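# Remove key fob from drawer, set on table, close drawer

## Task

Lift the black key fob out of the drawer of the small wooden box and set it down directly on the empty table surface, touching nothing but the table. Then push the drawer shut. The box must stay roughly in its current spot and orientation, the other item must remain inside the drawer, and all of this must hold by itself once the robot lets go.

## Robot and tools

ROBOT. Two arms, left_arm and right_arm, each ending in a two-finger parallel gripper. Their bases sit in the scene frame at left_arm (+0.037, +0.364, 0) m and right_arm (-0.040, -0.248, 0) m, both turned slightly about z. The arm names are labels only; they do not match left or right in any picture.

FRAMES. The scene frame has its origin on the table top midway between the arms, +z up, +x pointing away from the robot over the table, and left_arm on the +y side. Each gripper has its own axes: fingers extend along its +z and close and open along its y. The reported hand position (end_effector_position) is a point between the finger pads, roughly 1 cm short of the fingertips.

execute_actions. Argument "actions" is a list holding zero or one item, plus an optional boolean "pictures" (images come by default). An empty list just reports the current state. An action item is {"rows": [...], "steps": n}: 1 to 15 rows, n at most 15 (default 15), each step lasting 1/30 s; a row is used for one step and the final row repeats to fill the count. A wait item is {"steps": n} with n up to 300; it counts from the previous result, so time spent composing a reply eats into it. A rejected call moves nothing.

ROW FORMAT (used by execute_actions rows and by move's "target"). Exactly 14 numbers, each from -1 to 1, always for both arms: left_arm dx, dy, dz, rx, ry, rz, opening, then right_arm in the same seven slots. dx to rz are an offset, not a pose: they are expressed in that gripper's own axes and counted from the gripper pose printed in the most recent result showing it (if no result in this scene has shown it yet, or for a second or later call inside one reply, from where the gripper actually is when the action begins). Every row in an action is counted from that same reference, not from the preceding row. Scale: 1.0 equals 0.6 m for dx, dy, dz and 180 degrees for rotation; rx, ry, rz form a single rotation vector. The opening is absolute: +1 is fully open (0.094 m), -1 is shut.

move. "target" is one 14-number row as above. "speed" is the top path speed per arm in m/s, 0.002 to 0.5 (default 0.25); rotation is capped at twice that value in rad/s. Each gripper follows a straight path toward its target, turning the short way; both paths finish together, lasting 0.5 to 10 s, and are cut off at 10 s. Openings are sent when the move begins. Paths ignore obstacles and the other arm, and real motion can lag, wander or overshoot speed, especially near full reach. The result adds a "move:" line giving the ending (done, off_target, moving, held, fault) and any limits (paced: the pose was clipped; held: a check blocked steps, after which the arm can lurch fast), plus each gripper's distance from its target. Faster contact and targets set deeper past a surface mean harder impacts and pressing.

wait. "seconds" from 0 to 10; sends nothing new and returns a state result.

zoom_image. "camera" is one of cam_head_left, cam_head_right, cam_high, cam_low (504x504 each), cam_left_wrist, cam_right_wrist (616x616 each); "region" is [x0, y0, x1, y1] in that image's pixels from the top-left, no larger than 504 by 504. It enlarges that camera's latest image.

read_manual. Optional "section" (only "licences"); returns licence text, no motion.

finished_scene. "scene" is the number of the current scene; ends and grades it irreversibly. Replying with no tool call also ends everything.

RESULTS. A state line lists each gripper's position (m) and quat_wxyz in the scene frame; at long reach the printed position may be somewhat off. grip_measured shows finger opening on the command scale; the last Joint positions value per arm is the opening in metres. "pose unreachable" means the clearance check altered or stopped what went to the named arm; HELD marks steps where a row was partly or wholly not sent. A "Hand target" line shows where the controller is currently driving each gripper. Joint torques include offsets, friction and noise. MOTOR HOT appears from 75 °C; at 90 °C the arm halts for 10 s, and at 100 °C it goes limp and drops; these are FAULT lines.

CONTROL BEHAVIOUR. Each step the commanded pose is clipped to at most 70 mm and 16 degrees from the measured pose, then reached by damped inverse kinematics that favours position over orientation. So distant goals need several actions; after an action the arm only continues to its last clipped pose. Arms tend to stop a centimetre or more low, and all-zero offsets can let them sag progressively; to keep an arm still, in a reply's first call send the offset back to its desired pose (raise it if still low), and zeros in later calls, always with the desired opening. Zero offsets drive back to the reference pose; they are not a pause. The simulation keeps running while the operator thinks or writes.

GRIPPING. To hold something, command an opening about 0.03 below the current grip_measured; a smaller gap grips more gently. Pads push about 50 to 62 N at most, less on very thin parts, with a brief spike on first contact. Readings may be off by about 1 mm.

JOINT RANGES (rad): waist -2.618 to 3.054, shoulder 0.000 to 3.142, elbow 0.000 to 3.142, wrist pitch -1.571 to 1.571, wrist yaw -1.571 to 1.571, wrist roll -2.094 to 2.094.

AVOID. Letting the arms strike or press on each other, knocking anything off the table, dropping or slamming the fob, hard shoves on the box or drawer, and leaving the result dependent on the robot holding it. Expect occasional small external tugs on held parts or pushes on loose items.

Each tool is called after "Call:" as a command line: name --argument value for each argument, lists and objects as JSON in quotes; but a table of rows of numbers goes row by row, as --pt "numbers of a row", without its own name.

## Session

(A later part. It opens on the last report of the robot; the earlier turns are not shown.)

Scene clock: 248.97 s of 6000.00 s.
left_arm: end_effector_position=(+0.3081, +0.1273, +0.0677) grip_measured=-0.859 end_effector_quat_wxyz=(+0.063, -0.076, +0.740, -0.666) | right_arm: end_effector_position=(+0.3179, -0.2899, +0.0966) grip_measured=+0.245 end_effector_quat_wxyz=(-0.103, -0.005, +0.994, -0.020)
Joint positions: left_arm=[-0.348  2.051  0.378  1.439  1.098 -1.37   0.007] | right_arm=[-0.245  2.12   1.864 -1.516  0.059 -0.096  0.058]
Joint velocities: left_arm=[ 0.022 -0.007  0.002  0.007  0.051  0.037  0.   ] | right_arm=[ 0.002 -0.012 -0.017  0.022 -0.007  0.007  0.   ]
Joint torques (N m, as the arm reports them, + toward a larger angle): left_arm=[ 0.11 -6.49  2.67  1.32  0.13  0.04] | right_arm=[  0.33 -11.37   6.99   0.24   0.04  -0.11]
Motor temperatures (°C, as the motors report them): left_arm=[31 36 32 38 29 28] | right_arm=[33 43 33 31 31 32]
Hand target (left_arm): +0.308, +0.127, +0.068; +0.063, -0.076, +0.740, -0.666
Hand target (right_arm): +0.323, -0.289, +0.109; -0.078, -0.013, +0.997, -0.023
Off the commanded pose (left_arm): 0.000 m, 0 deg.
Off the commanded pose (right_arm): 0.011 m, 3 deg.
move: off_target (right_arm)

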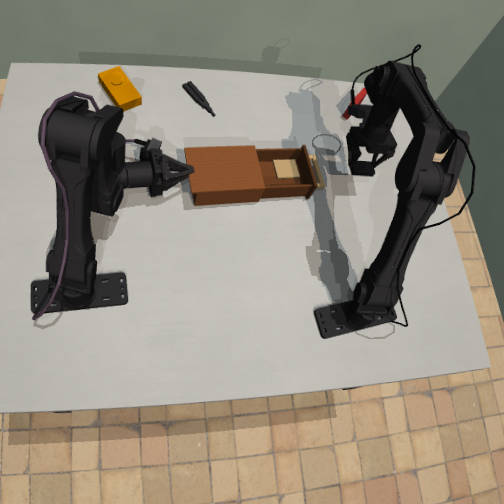

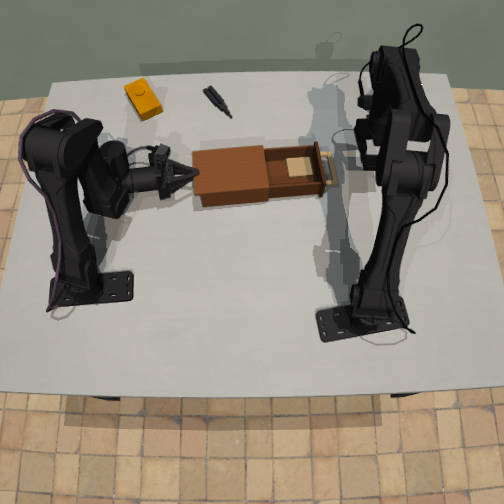

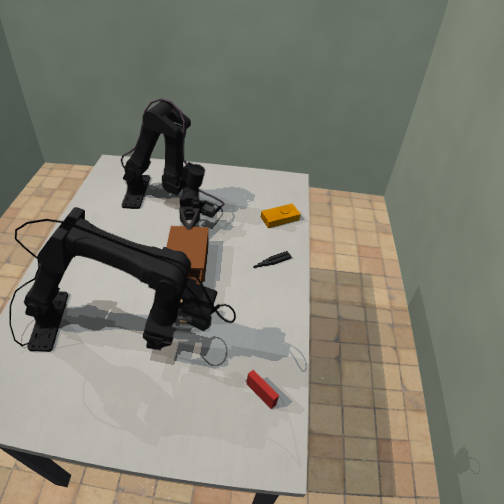

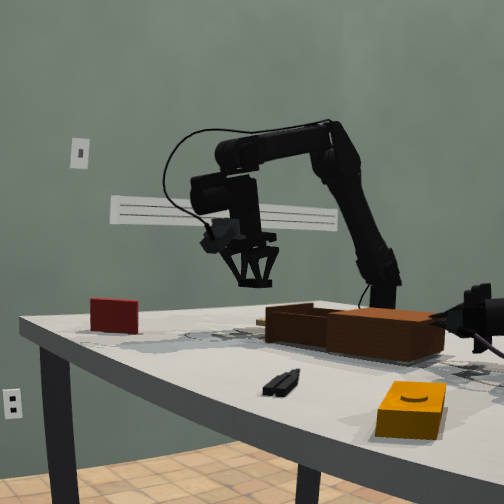

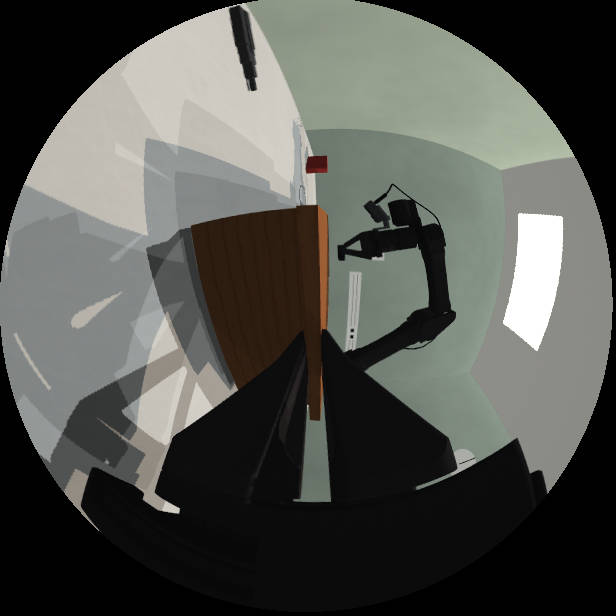

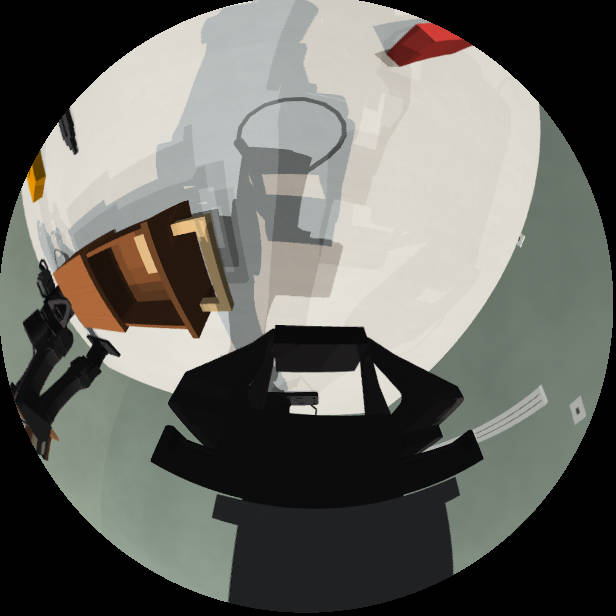

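Call:
move --target '[0,0,0,0,0,0,-0.9,-0.03,0,0.142,0,0,0,0.2]' --speed 0.07

Call:
execute_actions --actions '[{"rows":[[0,0,0,0,0,0,-0.9,0,0,0,0,0,0,0.5]],"steps":8}]' --pictures false

Call:
move --target '[0,0,0,0,0,0,-0.9,-0.015,0,-0.065,0,-0.04,-0.015,0.5]' --speed 0.1

Scene clock: 256.27 s of 6000.00 s.
left_arm: end_effector_position=(+0.3081, +0.1273, +0.0677) grip_measured=-0.859 end_effector_quat_wxyz=(+0.063, -0.076, +0.740, -0.666) | right_arm: end_effector_position=(+0.3137, -0.2906, +0.0144) grip_measured=+0.245 end_effector_quat_wxyz=(-0.112, -0.005, +0.994, -0.019)
Joint positions: left_arm=[-0.348  2.051  0.378  1.439  1.098 -1.37   0.007] | right_arm=[-0.248  2.178  1.619 -1.232  0.059 -0.098  0.058]
Joint velocities: left_arm=[-0.012 -0.002  0.032  0.037  0.007  0.037 -0.   ] | right_arm=[-0.002 -0.007 -0.012 -0.051  0.007  0.022 -0.001]
Joint torques (N m, as the arm reports them, + toward a larger angle): left_arm=[ 0.07 -6.45  2.63  1.33  0.15  0.04] | right_arm=[-0.74 -9.11  5.03  0.4   0.05 -0.09]
Motor temperatures (°C, as the motors report them): left_arm=[31 36 32 38 29 28] | right_arm=[33 43 34 31 31 32]
Hand target (left_arm): +0.308, +0.127, +0.068; +0.063, -0.076, +0.740, -0.666
Hand target (right_arm): +0.317, -0.295, +0.010; -0.103, -0.005, +0.994, -0.020
Off the commanded pose (left_arm): 0.000 m, 0 deg.
Off the commanded pose (right_arm): 0.007 m, 1 deg.
After step 90, 2.73 s passed at rest.
move: done

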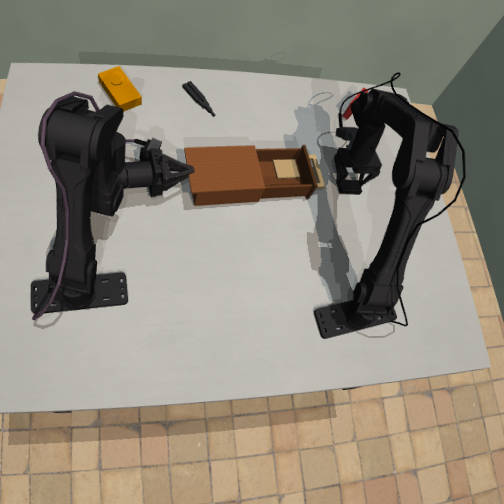

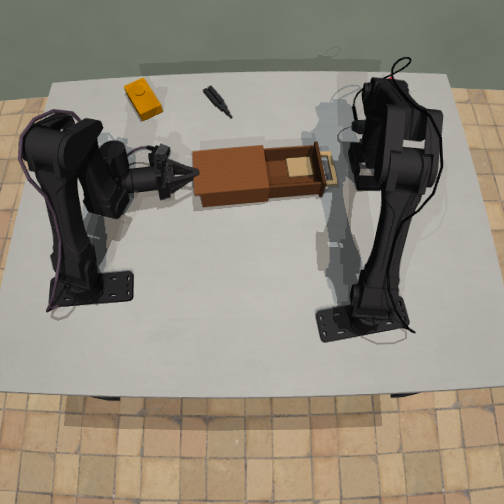

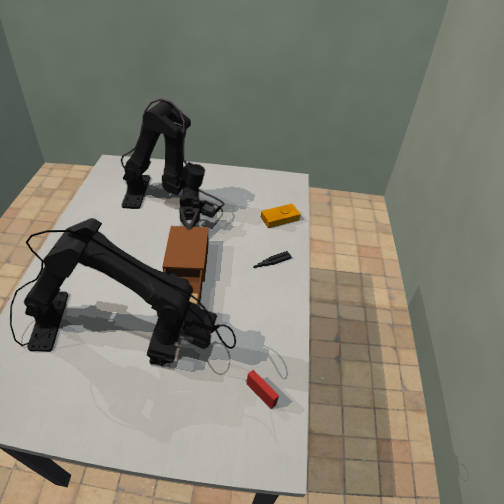

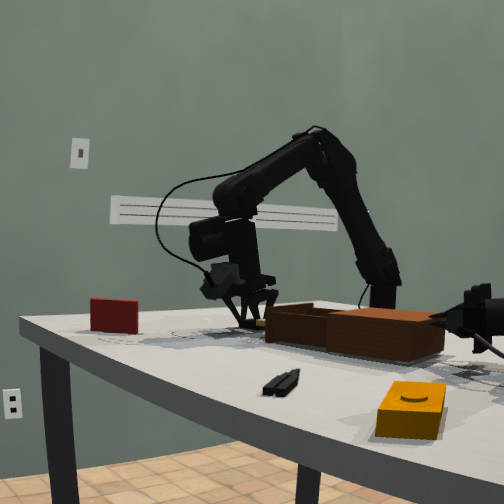

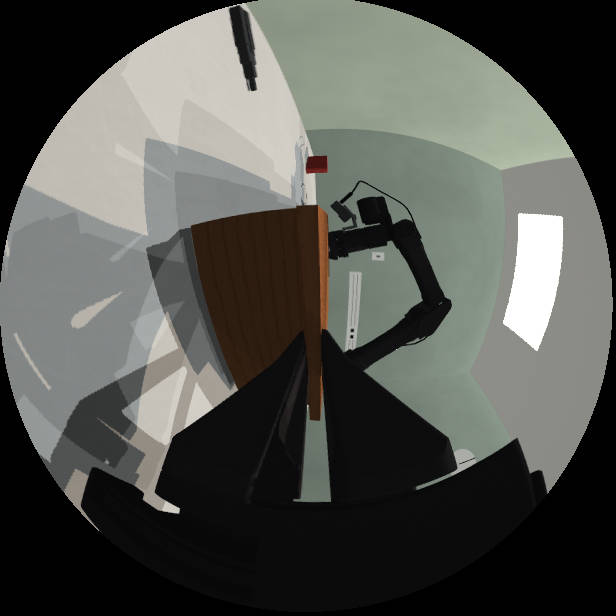

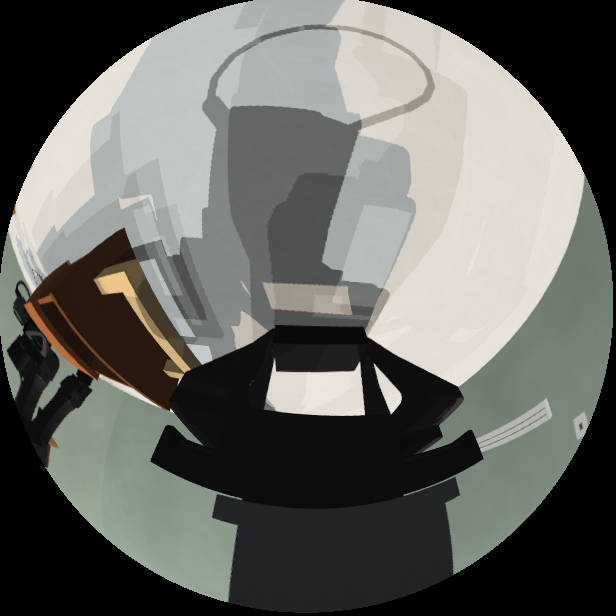

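Scene clock: 256.53 s of 6000.00 s.
left_arm: end_effector_position=(+0.3081, +0.1273, +0.0677) grip_measured=-0.859 end_effector_quat_wxyz=(+0.063, -0.076, +0.740, -0.666) | right_arm: end_effector_position=(+0.3136, -0.2906, +0.0144) grip_measured=+0.498 end_effector_quat_wxyz=(-0.112, -0.005, +0.994, -0.019)
Joint positions: left_arm=[-0.348  2.051  0.378  1.439  1.098 -1.37   0.007] | right_arm=[-0.248  2.178  1.619 -1.232  0.059 -0.098  0.07 ]
Joint velocities: left_arm=[-0.002 -0.002 -0.012 -0.022 -0.037  0.007 -0.   ] | right_arm=[ 0.032 -0.002 -0.022 -0.051 -0.051  0.007  0.001]
Joint torques (N m, as the arm reports them, + toward a larger angle): left_arm=[ 0.05 -6.44  2.59  1.31  0.13  0.04] | right_arm=[-0.03 -9.47  6.07  0.07  0.03  0.03]
Motor temperatures (°C, as the motors report them): left_arm=[31 36 32 38 29 28] | right_arm=[33 43 34 31 31 32]
Hand target (left_arm): +0.308, +0.127, +0.068; +0.063, -0.076, +0.740, -0.666
Hand target (right_arm): +0.314, -0.291, +0.014; -0.112, -0.005, +0.994, -0.019
Off the commanded pose (left_arm): 0.000 m, 0 deg.
Off the commanded pose (right_arm): 0.000 m, 0 deg.
Steps of this call (steps 1 to 8: all 8 steps of this action). Readings (end_effector_position):
1: left_arm (+0.3081, +0.1273, +0.0677) | right_arm (+0.3136, -0.2906, +0.0144)
2: left_arm (+0.3081, +0.1273, +0.0677) | right_arm (+0.3136, -0.2906, +0.0144)
4: left_arm (+0.3081, +0.1273, +0.0677) | right_arm (+0.3136, -0.2906, +0.0144)
8: the state above

Scene clock: 257.73 s of 6000.00 s.
left_arm: end_effector_position=(+0.3081, +0.1273, +0.0677) grip_measured=-0.859 end_effector_quat_wxyz=(+0.063, -0.076, +0.740, -0.666) | right_arm: end_effector_position=(+0.3194, -0.2899, +0.0351) grip_measured=+0.498 end_effector_quat_wxyz=(-0.082, -0.025, +0.996, -0.017)
Joint positions: left_arm=[-0.348  2.051  0.378  1.439  1.098 -1.37   0.007] | right_arm=[-0.248  2.117  1.619 -1.232  0.052 -0.139  0.07 ]
Joint velocities: left_arm=[ 0.007 -0.027 -0.012 -0.066  0.037  0.007 -0.001] | right_arm=[-0.012 -0.012 -0.012 -0.066 -0.022 -0.037  0.001]
Joint torques (N m, as the arm reports them, + toward a larger angle): left_arm=[ 0.04 -6.56  2.57  1.3   0.15  0.04] | right_arm=[  0.24 -11.29   8.18   0.27  -0.07  -0.09]
Motor temperatures (°C, as the motors report them): left_arm=[31 36 32 38 29 28] | right_arm=[33 43 34 31 31 32]
Hand target (left_arm): +0.308, +0.127, +0.068; +0.063, -0.076, +0.740, -0.666
Hand target (right_arm): +0.331, -0.289, +0.050; -0.050, -0.031, +0.998, -0.016
Off the commanded pose (left_arm): 0.000 m, 0 deg.
Off the commanded pose (right_arm): 0.019 m, 4 deg.
move: off_target (right_arm)

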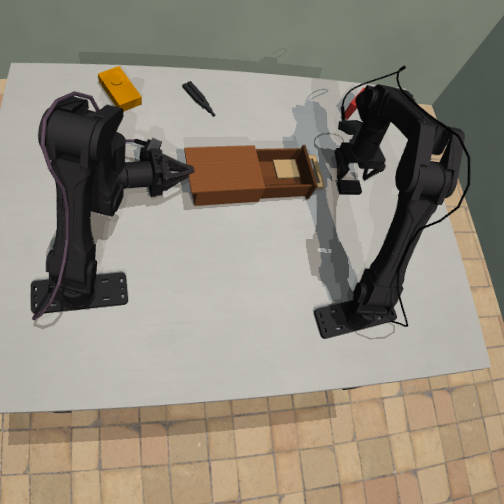

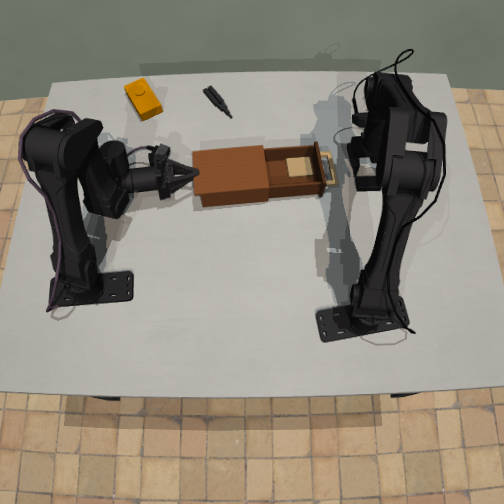

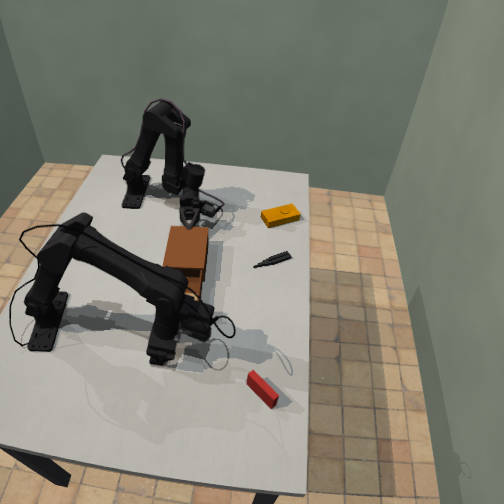

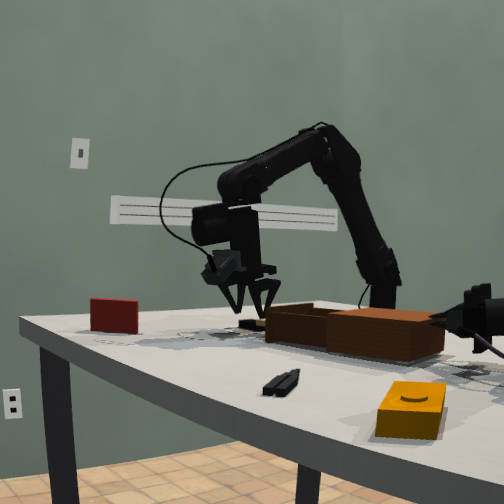

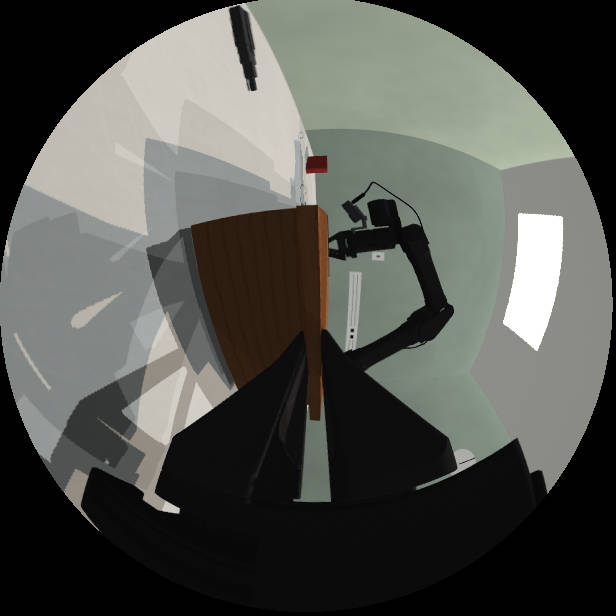

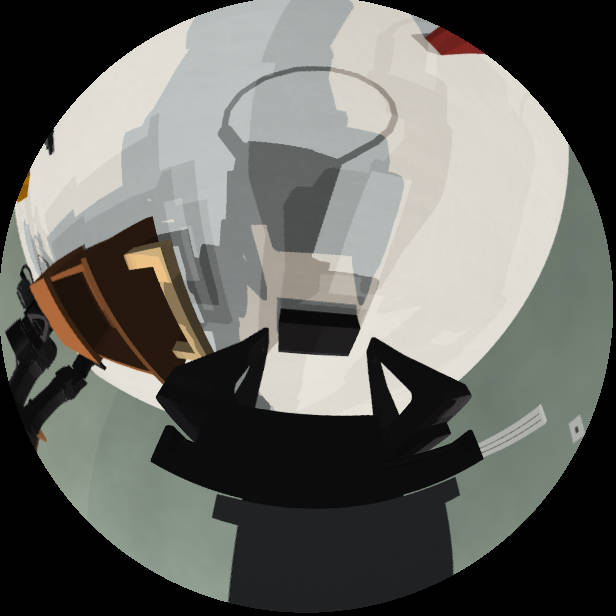

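Call:
move --target '[0,0,0,0,-0.015,0,-0.9,-0.035,0.357,-0.022,-0.06,-0.02,0,-1]' --speed 0.06

Scene clock: 266.40 s of 6000.00 s.
left_arm: end_effector_position=(+0.3144, +0.1299, +0.0719) grip_measured=-0.859 end_effector_quat_wxyz=(+0.087, -0.088, +0.735, -0.667) | right_arm: end_effector_position=(+0.3253, -0.1166, +0.0355) grip_measured=-0.996 end_effector_quat_wxyz=(-0.060, -0.012, +0.998, +0.012)
Joint positions: left_arm=[-0.348  2.051  0.364  1.494  1.05  -1.393  0.007] | right_arm=[ 0.161  2.169  1.71  -1.22  -0.059  0.288  0.   ]
Joint velocities: left_arm=[-0.002  0.007  0.012 -0.007 -0.037  0.037 -0.   ] | right_arm=[-0.007 -0.007 -0.007 -0.081 -0.081  0.022  0.001]
Joint torques (N m, as the arm reports them, + toward a larger angle): left_arm=[-1.06 -6.15  1.01  1.37 -0.03  0.02] | right_arm=[ 3.01 -8.4   9.27  0.65 -1.23  0.23]
Motor temperatures (°C, as the motors report them): left_arm=[31 37 32 38 29 28] | right_arm=[33 44 34 31 31 32]
Hand target (left_arm): +0.308, +0.127, +0.068; +0.080, -0.092, +0.738, -0.664
Hand target (right_arm): +0.329, -0.077, +0.038; -0.056, -0.020, +0.995, +0.076
Off the commanded pose (left_arm): 0.008 m, 1 deg.
Off the commanded pose (right_arm): 0.042 m, 8 deg.
After step 90, 1.77 s passed at rest.
move: off_target (right_arm)

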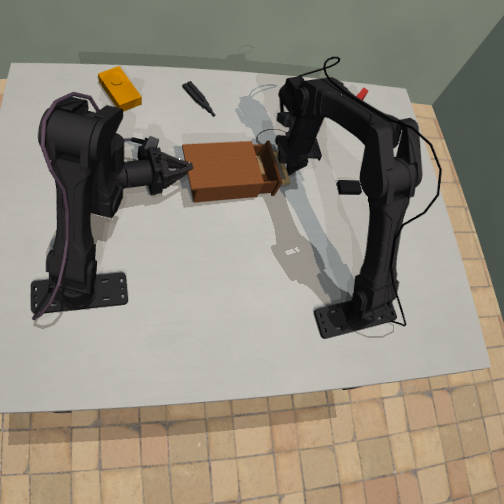

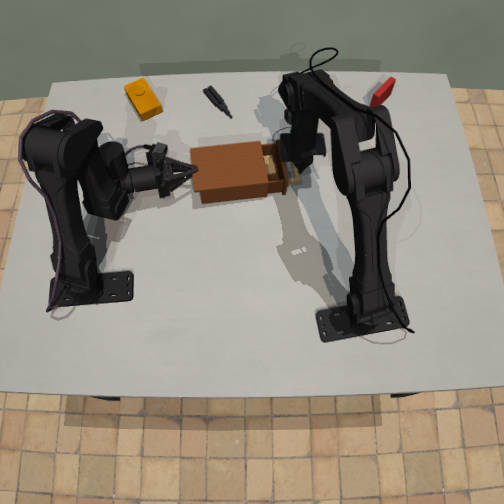

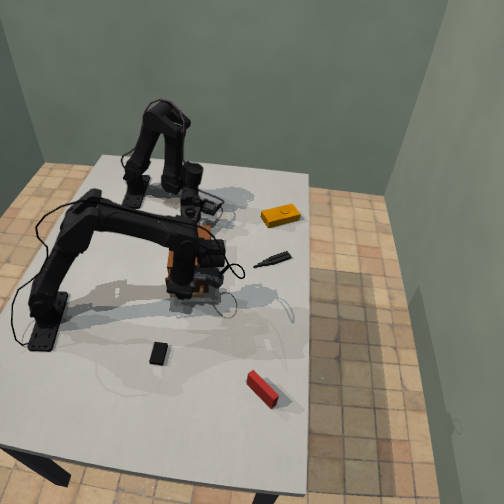

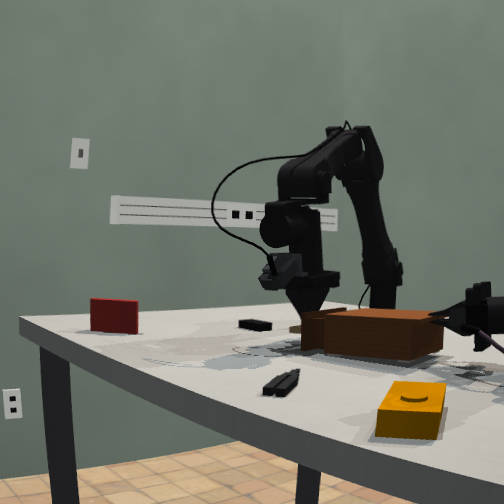

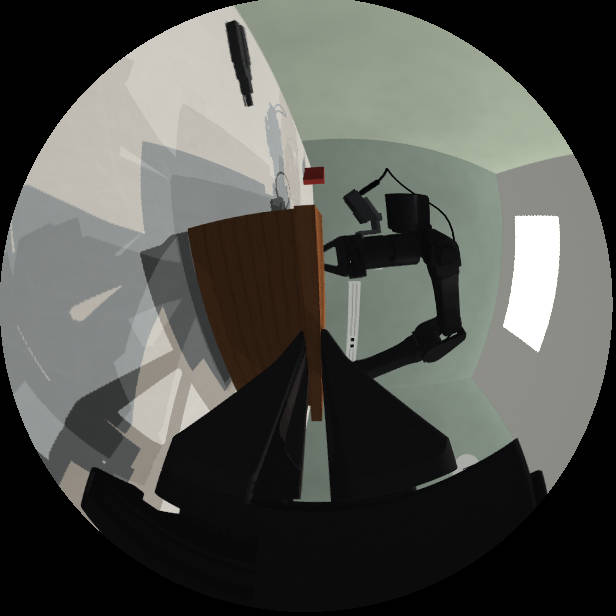

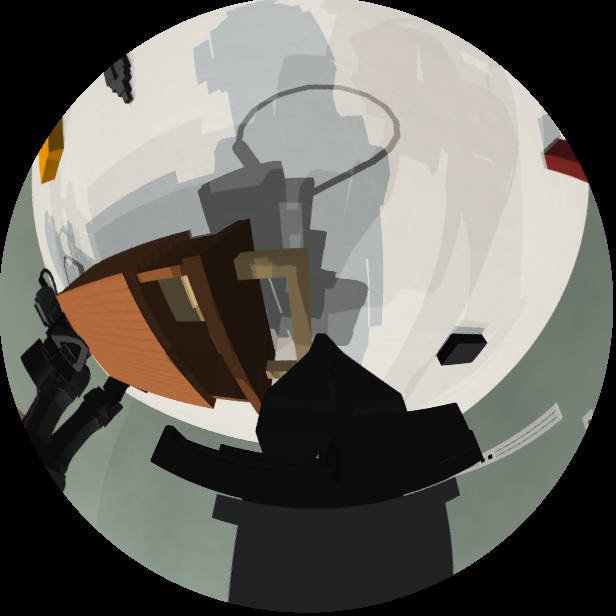

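Call:
move --target '[0.016,0.014,0.002,-0.008,0.012,0,-0.9,-0.02,-0.01,0.012,-0.04,-0.02,-0.02,-1]' --speed 0.05

Call:
move --target '[0,0.006,0,0,0,0,-0.9,0.004,0.11,0.008,-0.02,0,0,-1]' --speed 0.04

Scene clock: 273.43 s of 6000.00 s.
left_arm: end_effector_position=(+0.3108, +0.1295, +0.0679) grip_measured=-0.859 end_effector_quat_wxyz=(+0.081, -0.081, +0.739, -0.663) | right_arm: end_effector_position=(+0.3308, -0.1225, +0.0145) grip_measured=-0.996 end_effector_quat_wxyz=(-0.053, -0.036, +0.996, +0.066)
Joint positions: left_arm=[-0.348  2.051  0.364  1.465  1.066 -1.363  0.007] | right_arm=[ 0.1    2.169  1.62  -1.097 -0.151  0.177  0.   ]
Joint velocities: left_arm=[ 0.002  0.002  0.007 -0.022 -0.022  0.037 -0.   ] | right_arm=[ 0.002  0.012  0.007 -0.007 -0.095 -0.022 -0.001]
Joint torques (N m, as the arm reports them, + toward a larger angle): left_arm=[-0.57 -6.43  2.14  1.09  0.19  0.2 ] | right_arm=[ -0.53 -12.38   5.18   0.52  -0.17  -0.14]
Motor temperatures (°C, as the motors report them): left_arm=[31 36 32 38 29 28] | right_arm=[33 43 35 31 31 32]
Hand target (left_arm): +0.305, +0.127, +0.063; +0.072, -0.076, +0.744, -0.659
Hand target (right_arm): +0.336, -0.122, +0.027; -0.029, -0.040, +0.996, +0.077
Off the commanded pose (left_arm): 0.008 m, 1 deg.
Off the commanded pose (right_arm): 0.013 m, 3 deg.
After step 90, 2.17 s passed at rest.
move: off_target (right_arm)

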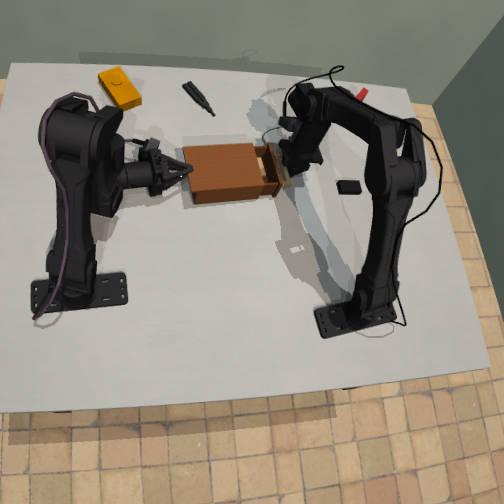

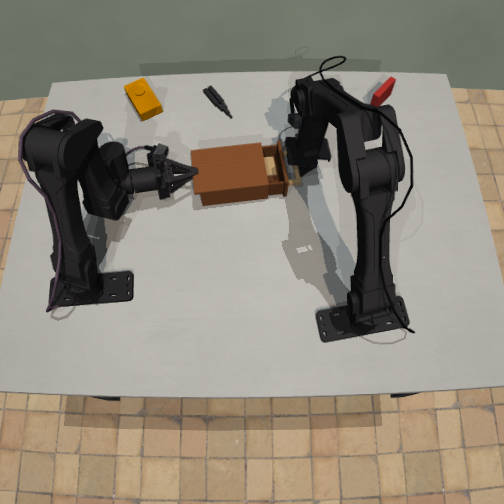

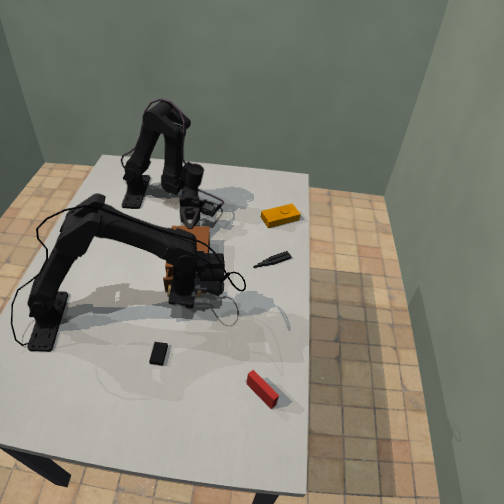

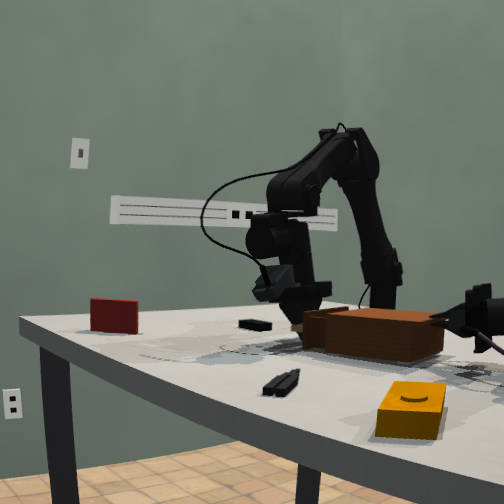

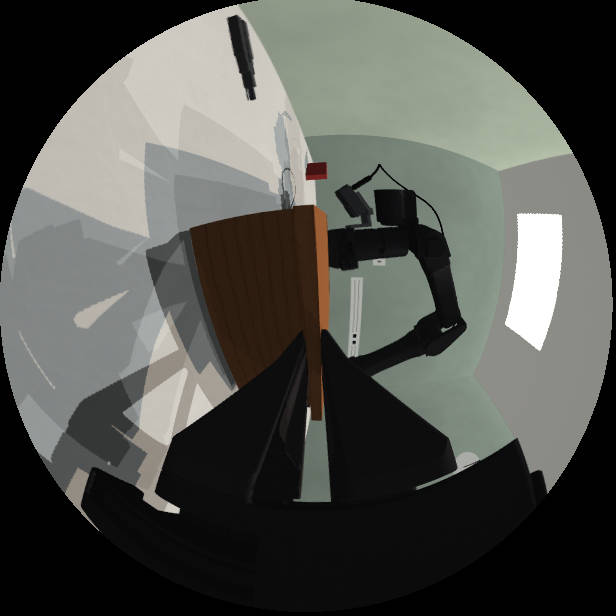

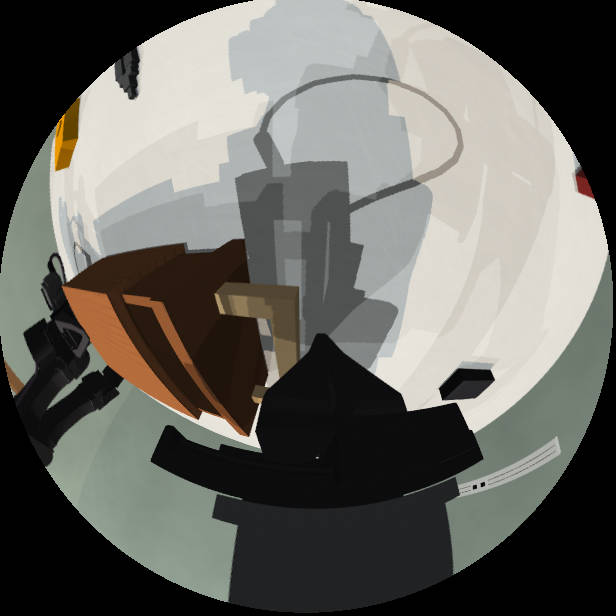

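Scene clock: 275.37 s of 6000.00 s.
left_arm: end_effector_position=(+0.3115, +0.1321, +0.0704) grip_measured=-0.859 end_effector_quat_wxyz=(+0.082, -0.078, +0.737, -0.667) | right_arm: end_effector_position=(+0.3222, -0.0957, +0.0143) grip_measured=-0.996 end_effector_quat_wxyz=(-0.055, -0.027, +0.997, +0.040)
Joint positions: left_arm=[-0.335  2.051  0.364  1.478  1.082 -1.368  0.007] | right_arm=[ 0.191  2.179  1.64  -1.111 -0.11   0.286  0.   ]
Joint velocities: left_arm=[ 0.002  0.007  0.002 -0.007  0.022 -0.037  0.001] | right_arm=[-0.007  0.007 -0.002 -0.051 -0.007  0.037 -0.001]
Joint torques (N m, as the arm reports them, + toward a larger angle): left_arm=[-0.75 -4.79  2.56  1.38 -0.03  0.07] | right_arm=[ 3.14 -8.67  9.26  0.5  -1.15  0.25]
Motor temperatures (°C, as the motors report them): left_arm=[31 36 32 38 29 28] | right_arm=[33 43 35 31 31 32]
Hand target (left_arm): +0.311, +0.130, +0.064; +0.081, -0.081, +0.740, -0.663
Hand target (right_arm): +0.322, -0.059, +0.020; -0.055, -0.035, +0.993, +0.096
Off the commanded pose (left_arm): 0.007 m, 1 deg.
Off the commanded pose (right_arm): 0.039 m, 7 deg.
move: off_target (right_arm)

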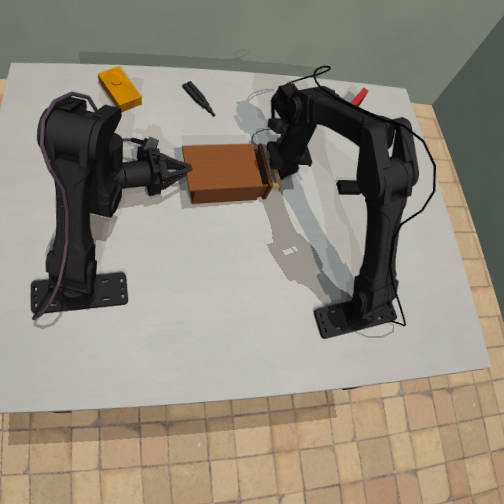

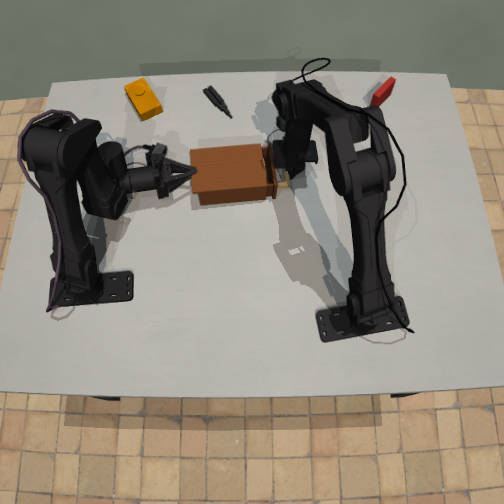

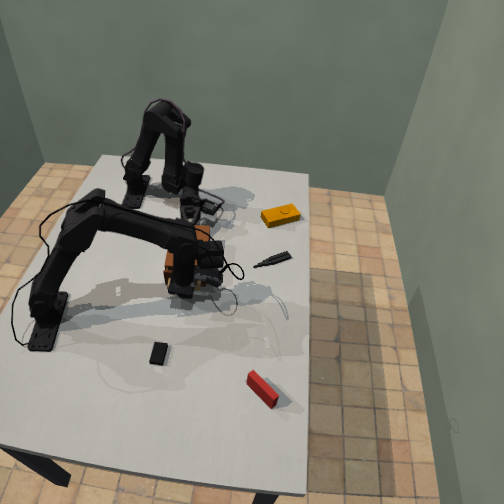

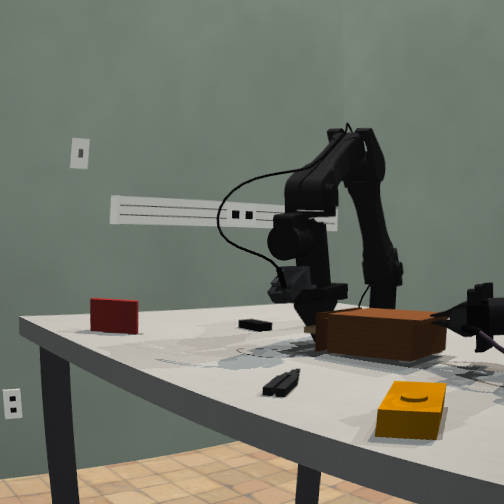

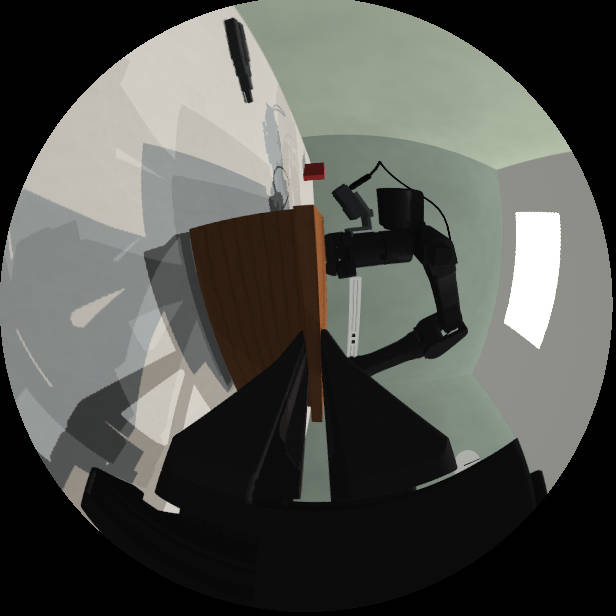

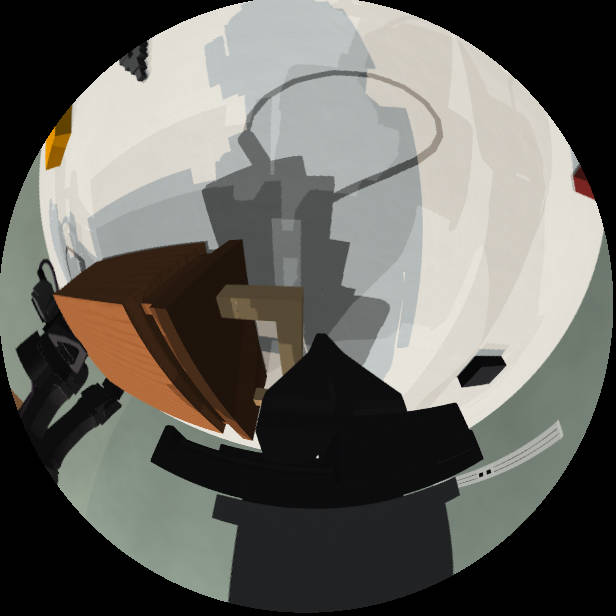

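Call:
move --target '[0.008,0.012,0.015,-0.01,0,0,-0.9,-0.005,0.11,-0.01,-0.05,0,0,-1]' --speed 0.04

Scene clock: 282.27 s of 6000.00 s.
left_arm: end_effector_position=(+0.3127, +0.1313, +0.0675) grip_measured=-0.859 end_effector_quat_wxyz=(+0.086, -0.082, +0.740, -0.662) | right_arm: end_effector_position=(+0.3203, -0.0802, +0.0162) grip_measured=-0.996 end_effector_quat_wxyz=(-0.062, -0.012, +0.997, +0.044)
Joint positions: left_arm=[-0.342  2.051  0.364  1.463  1.063 -1.356  0.007] | right_arm=[ 0.223  2.2    1.679 -1.135 -0.126  0.347  0.   ]
Joint velocities: left_arm=[-0.002  0.002  0.017 -0.022  0.051  0.051  0.   ] | right_arm=[-0.007  0.012  0.002  0.037  0.007  0.022 -0.   ]
Joint torques (N m, as the arm reports them, + toward a larger angle): left_arm=[-2.26 -6.55  2.59  1.03 -0.2   0.22] | right_arm=[ 4.05 -9.36  9.99  0.66 -1.41  0.35]
Motor temperatures (°C, as the motors report them): left_arm=[31 36 32 38 29 28] | right_arm=[33 43 35 31 32 32]
Hand target (left_arm): +0.308, +0.123, +0.062; +0.081, -0.079, +0.747, -0.655
Hand target (right_arm): +0.320, -0.033, +0.027; -0.058, -0.026, +0.991, +0.116
Off the commanded pose (left_arm): 0.011 m, 1 deg.
Off the commanded pose (right_arm): 0.051 m, 9 deg.
After step 90, 1.70 s passed at rest.
move: off_target (left_arm, right_arm)

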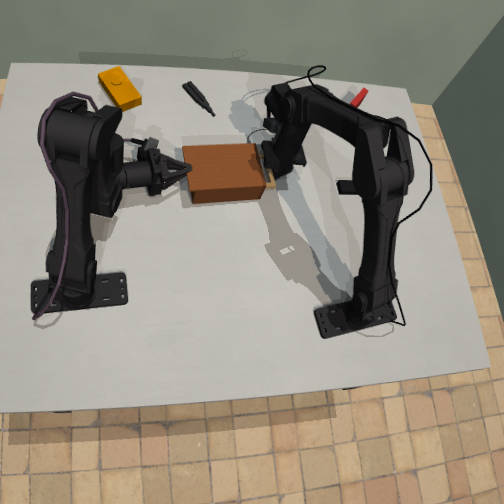

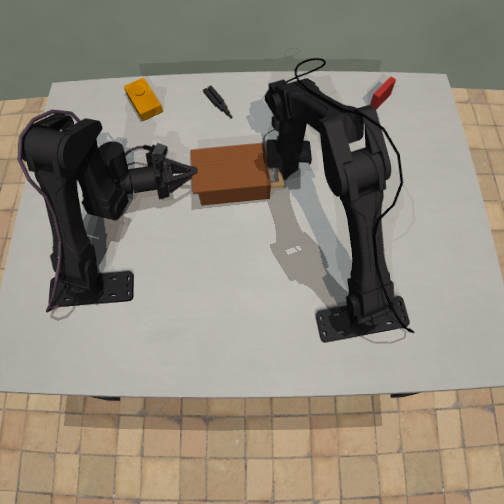

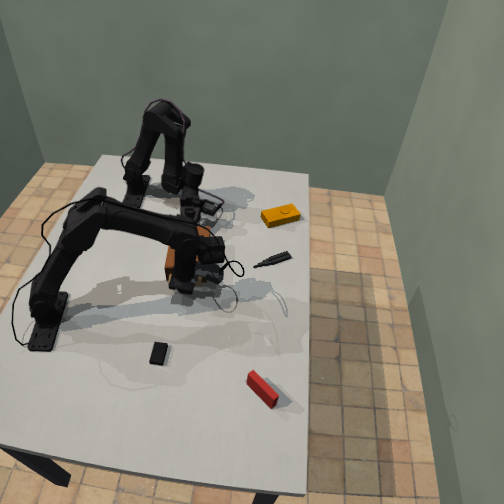

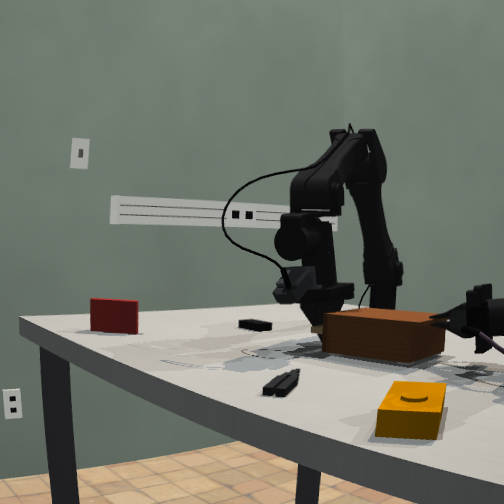

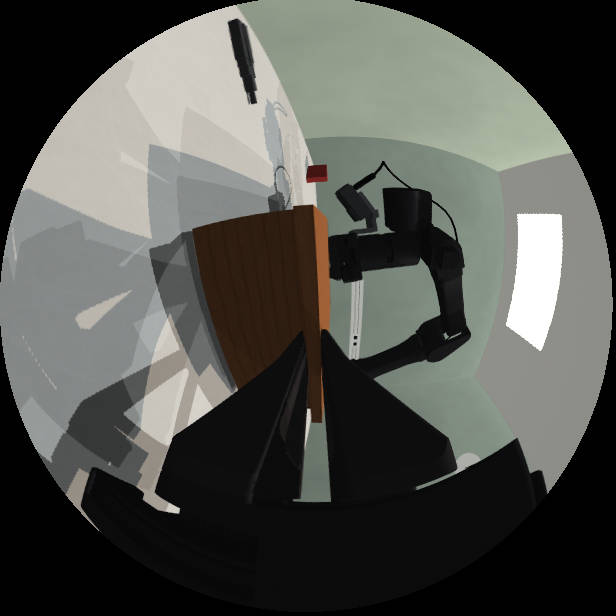

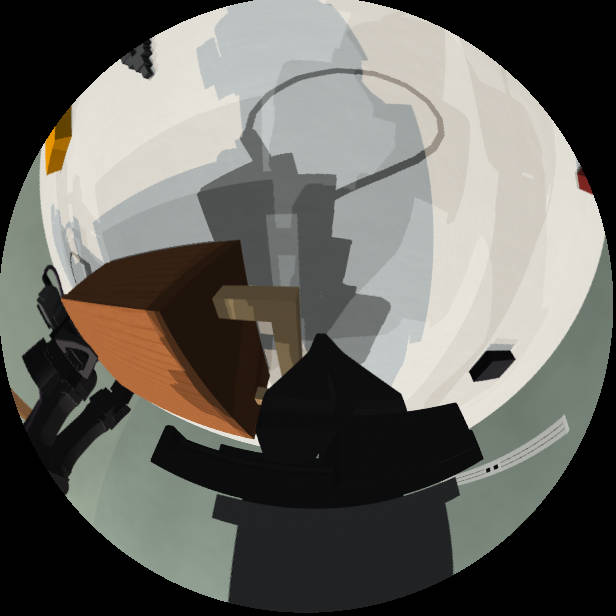

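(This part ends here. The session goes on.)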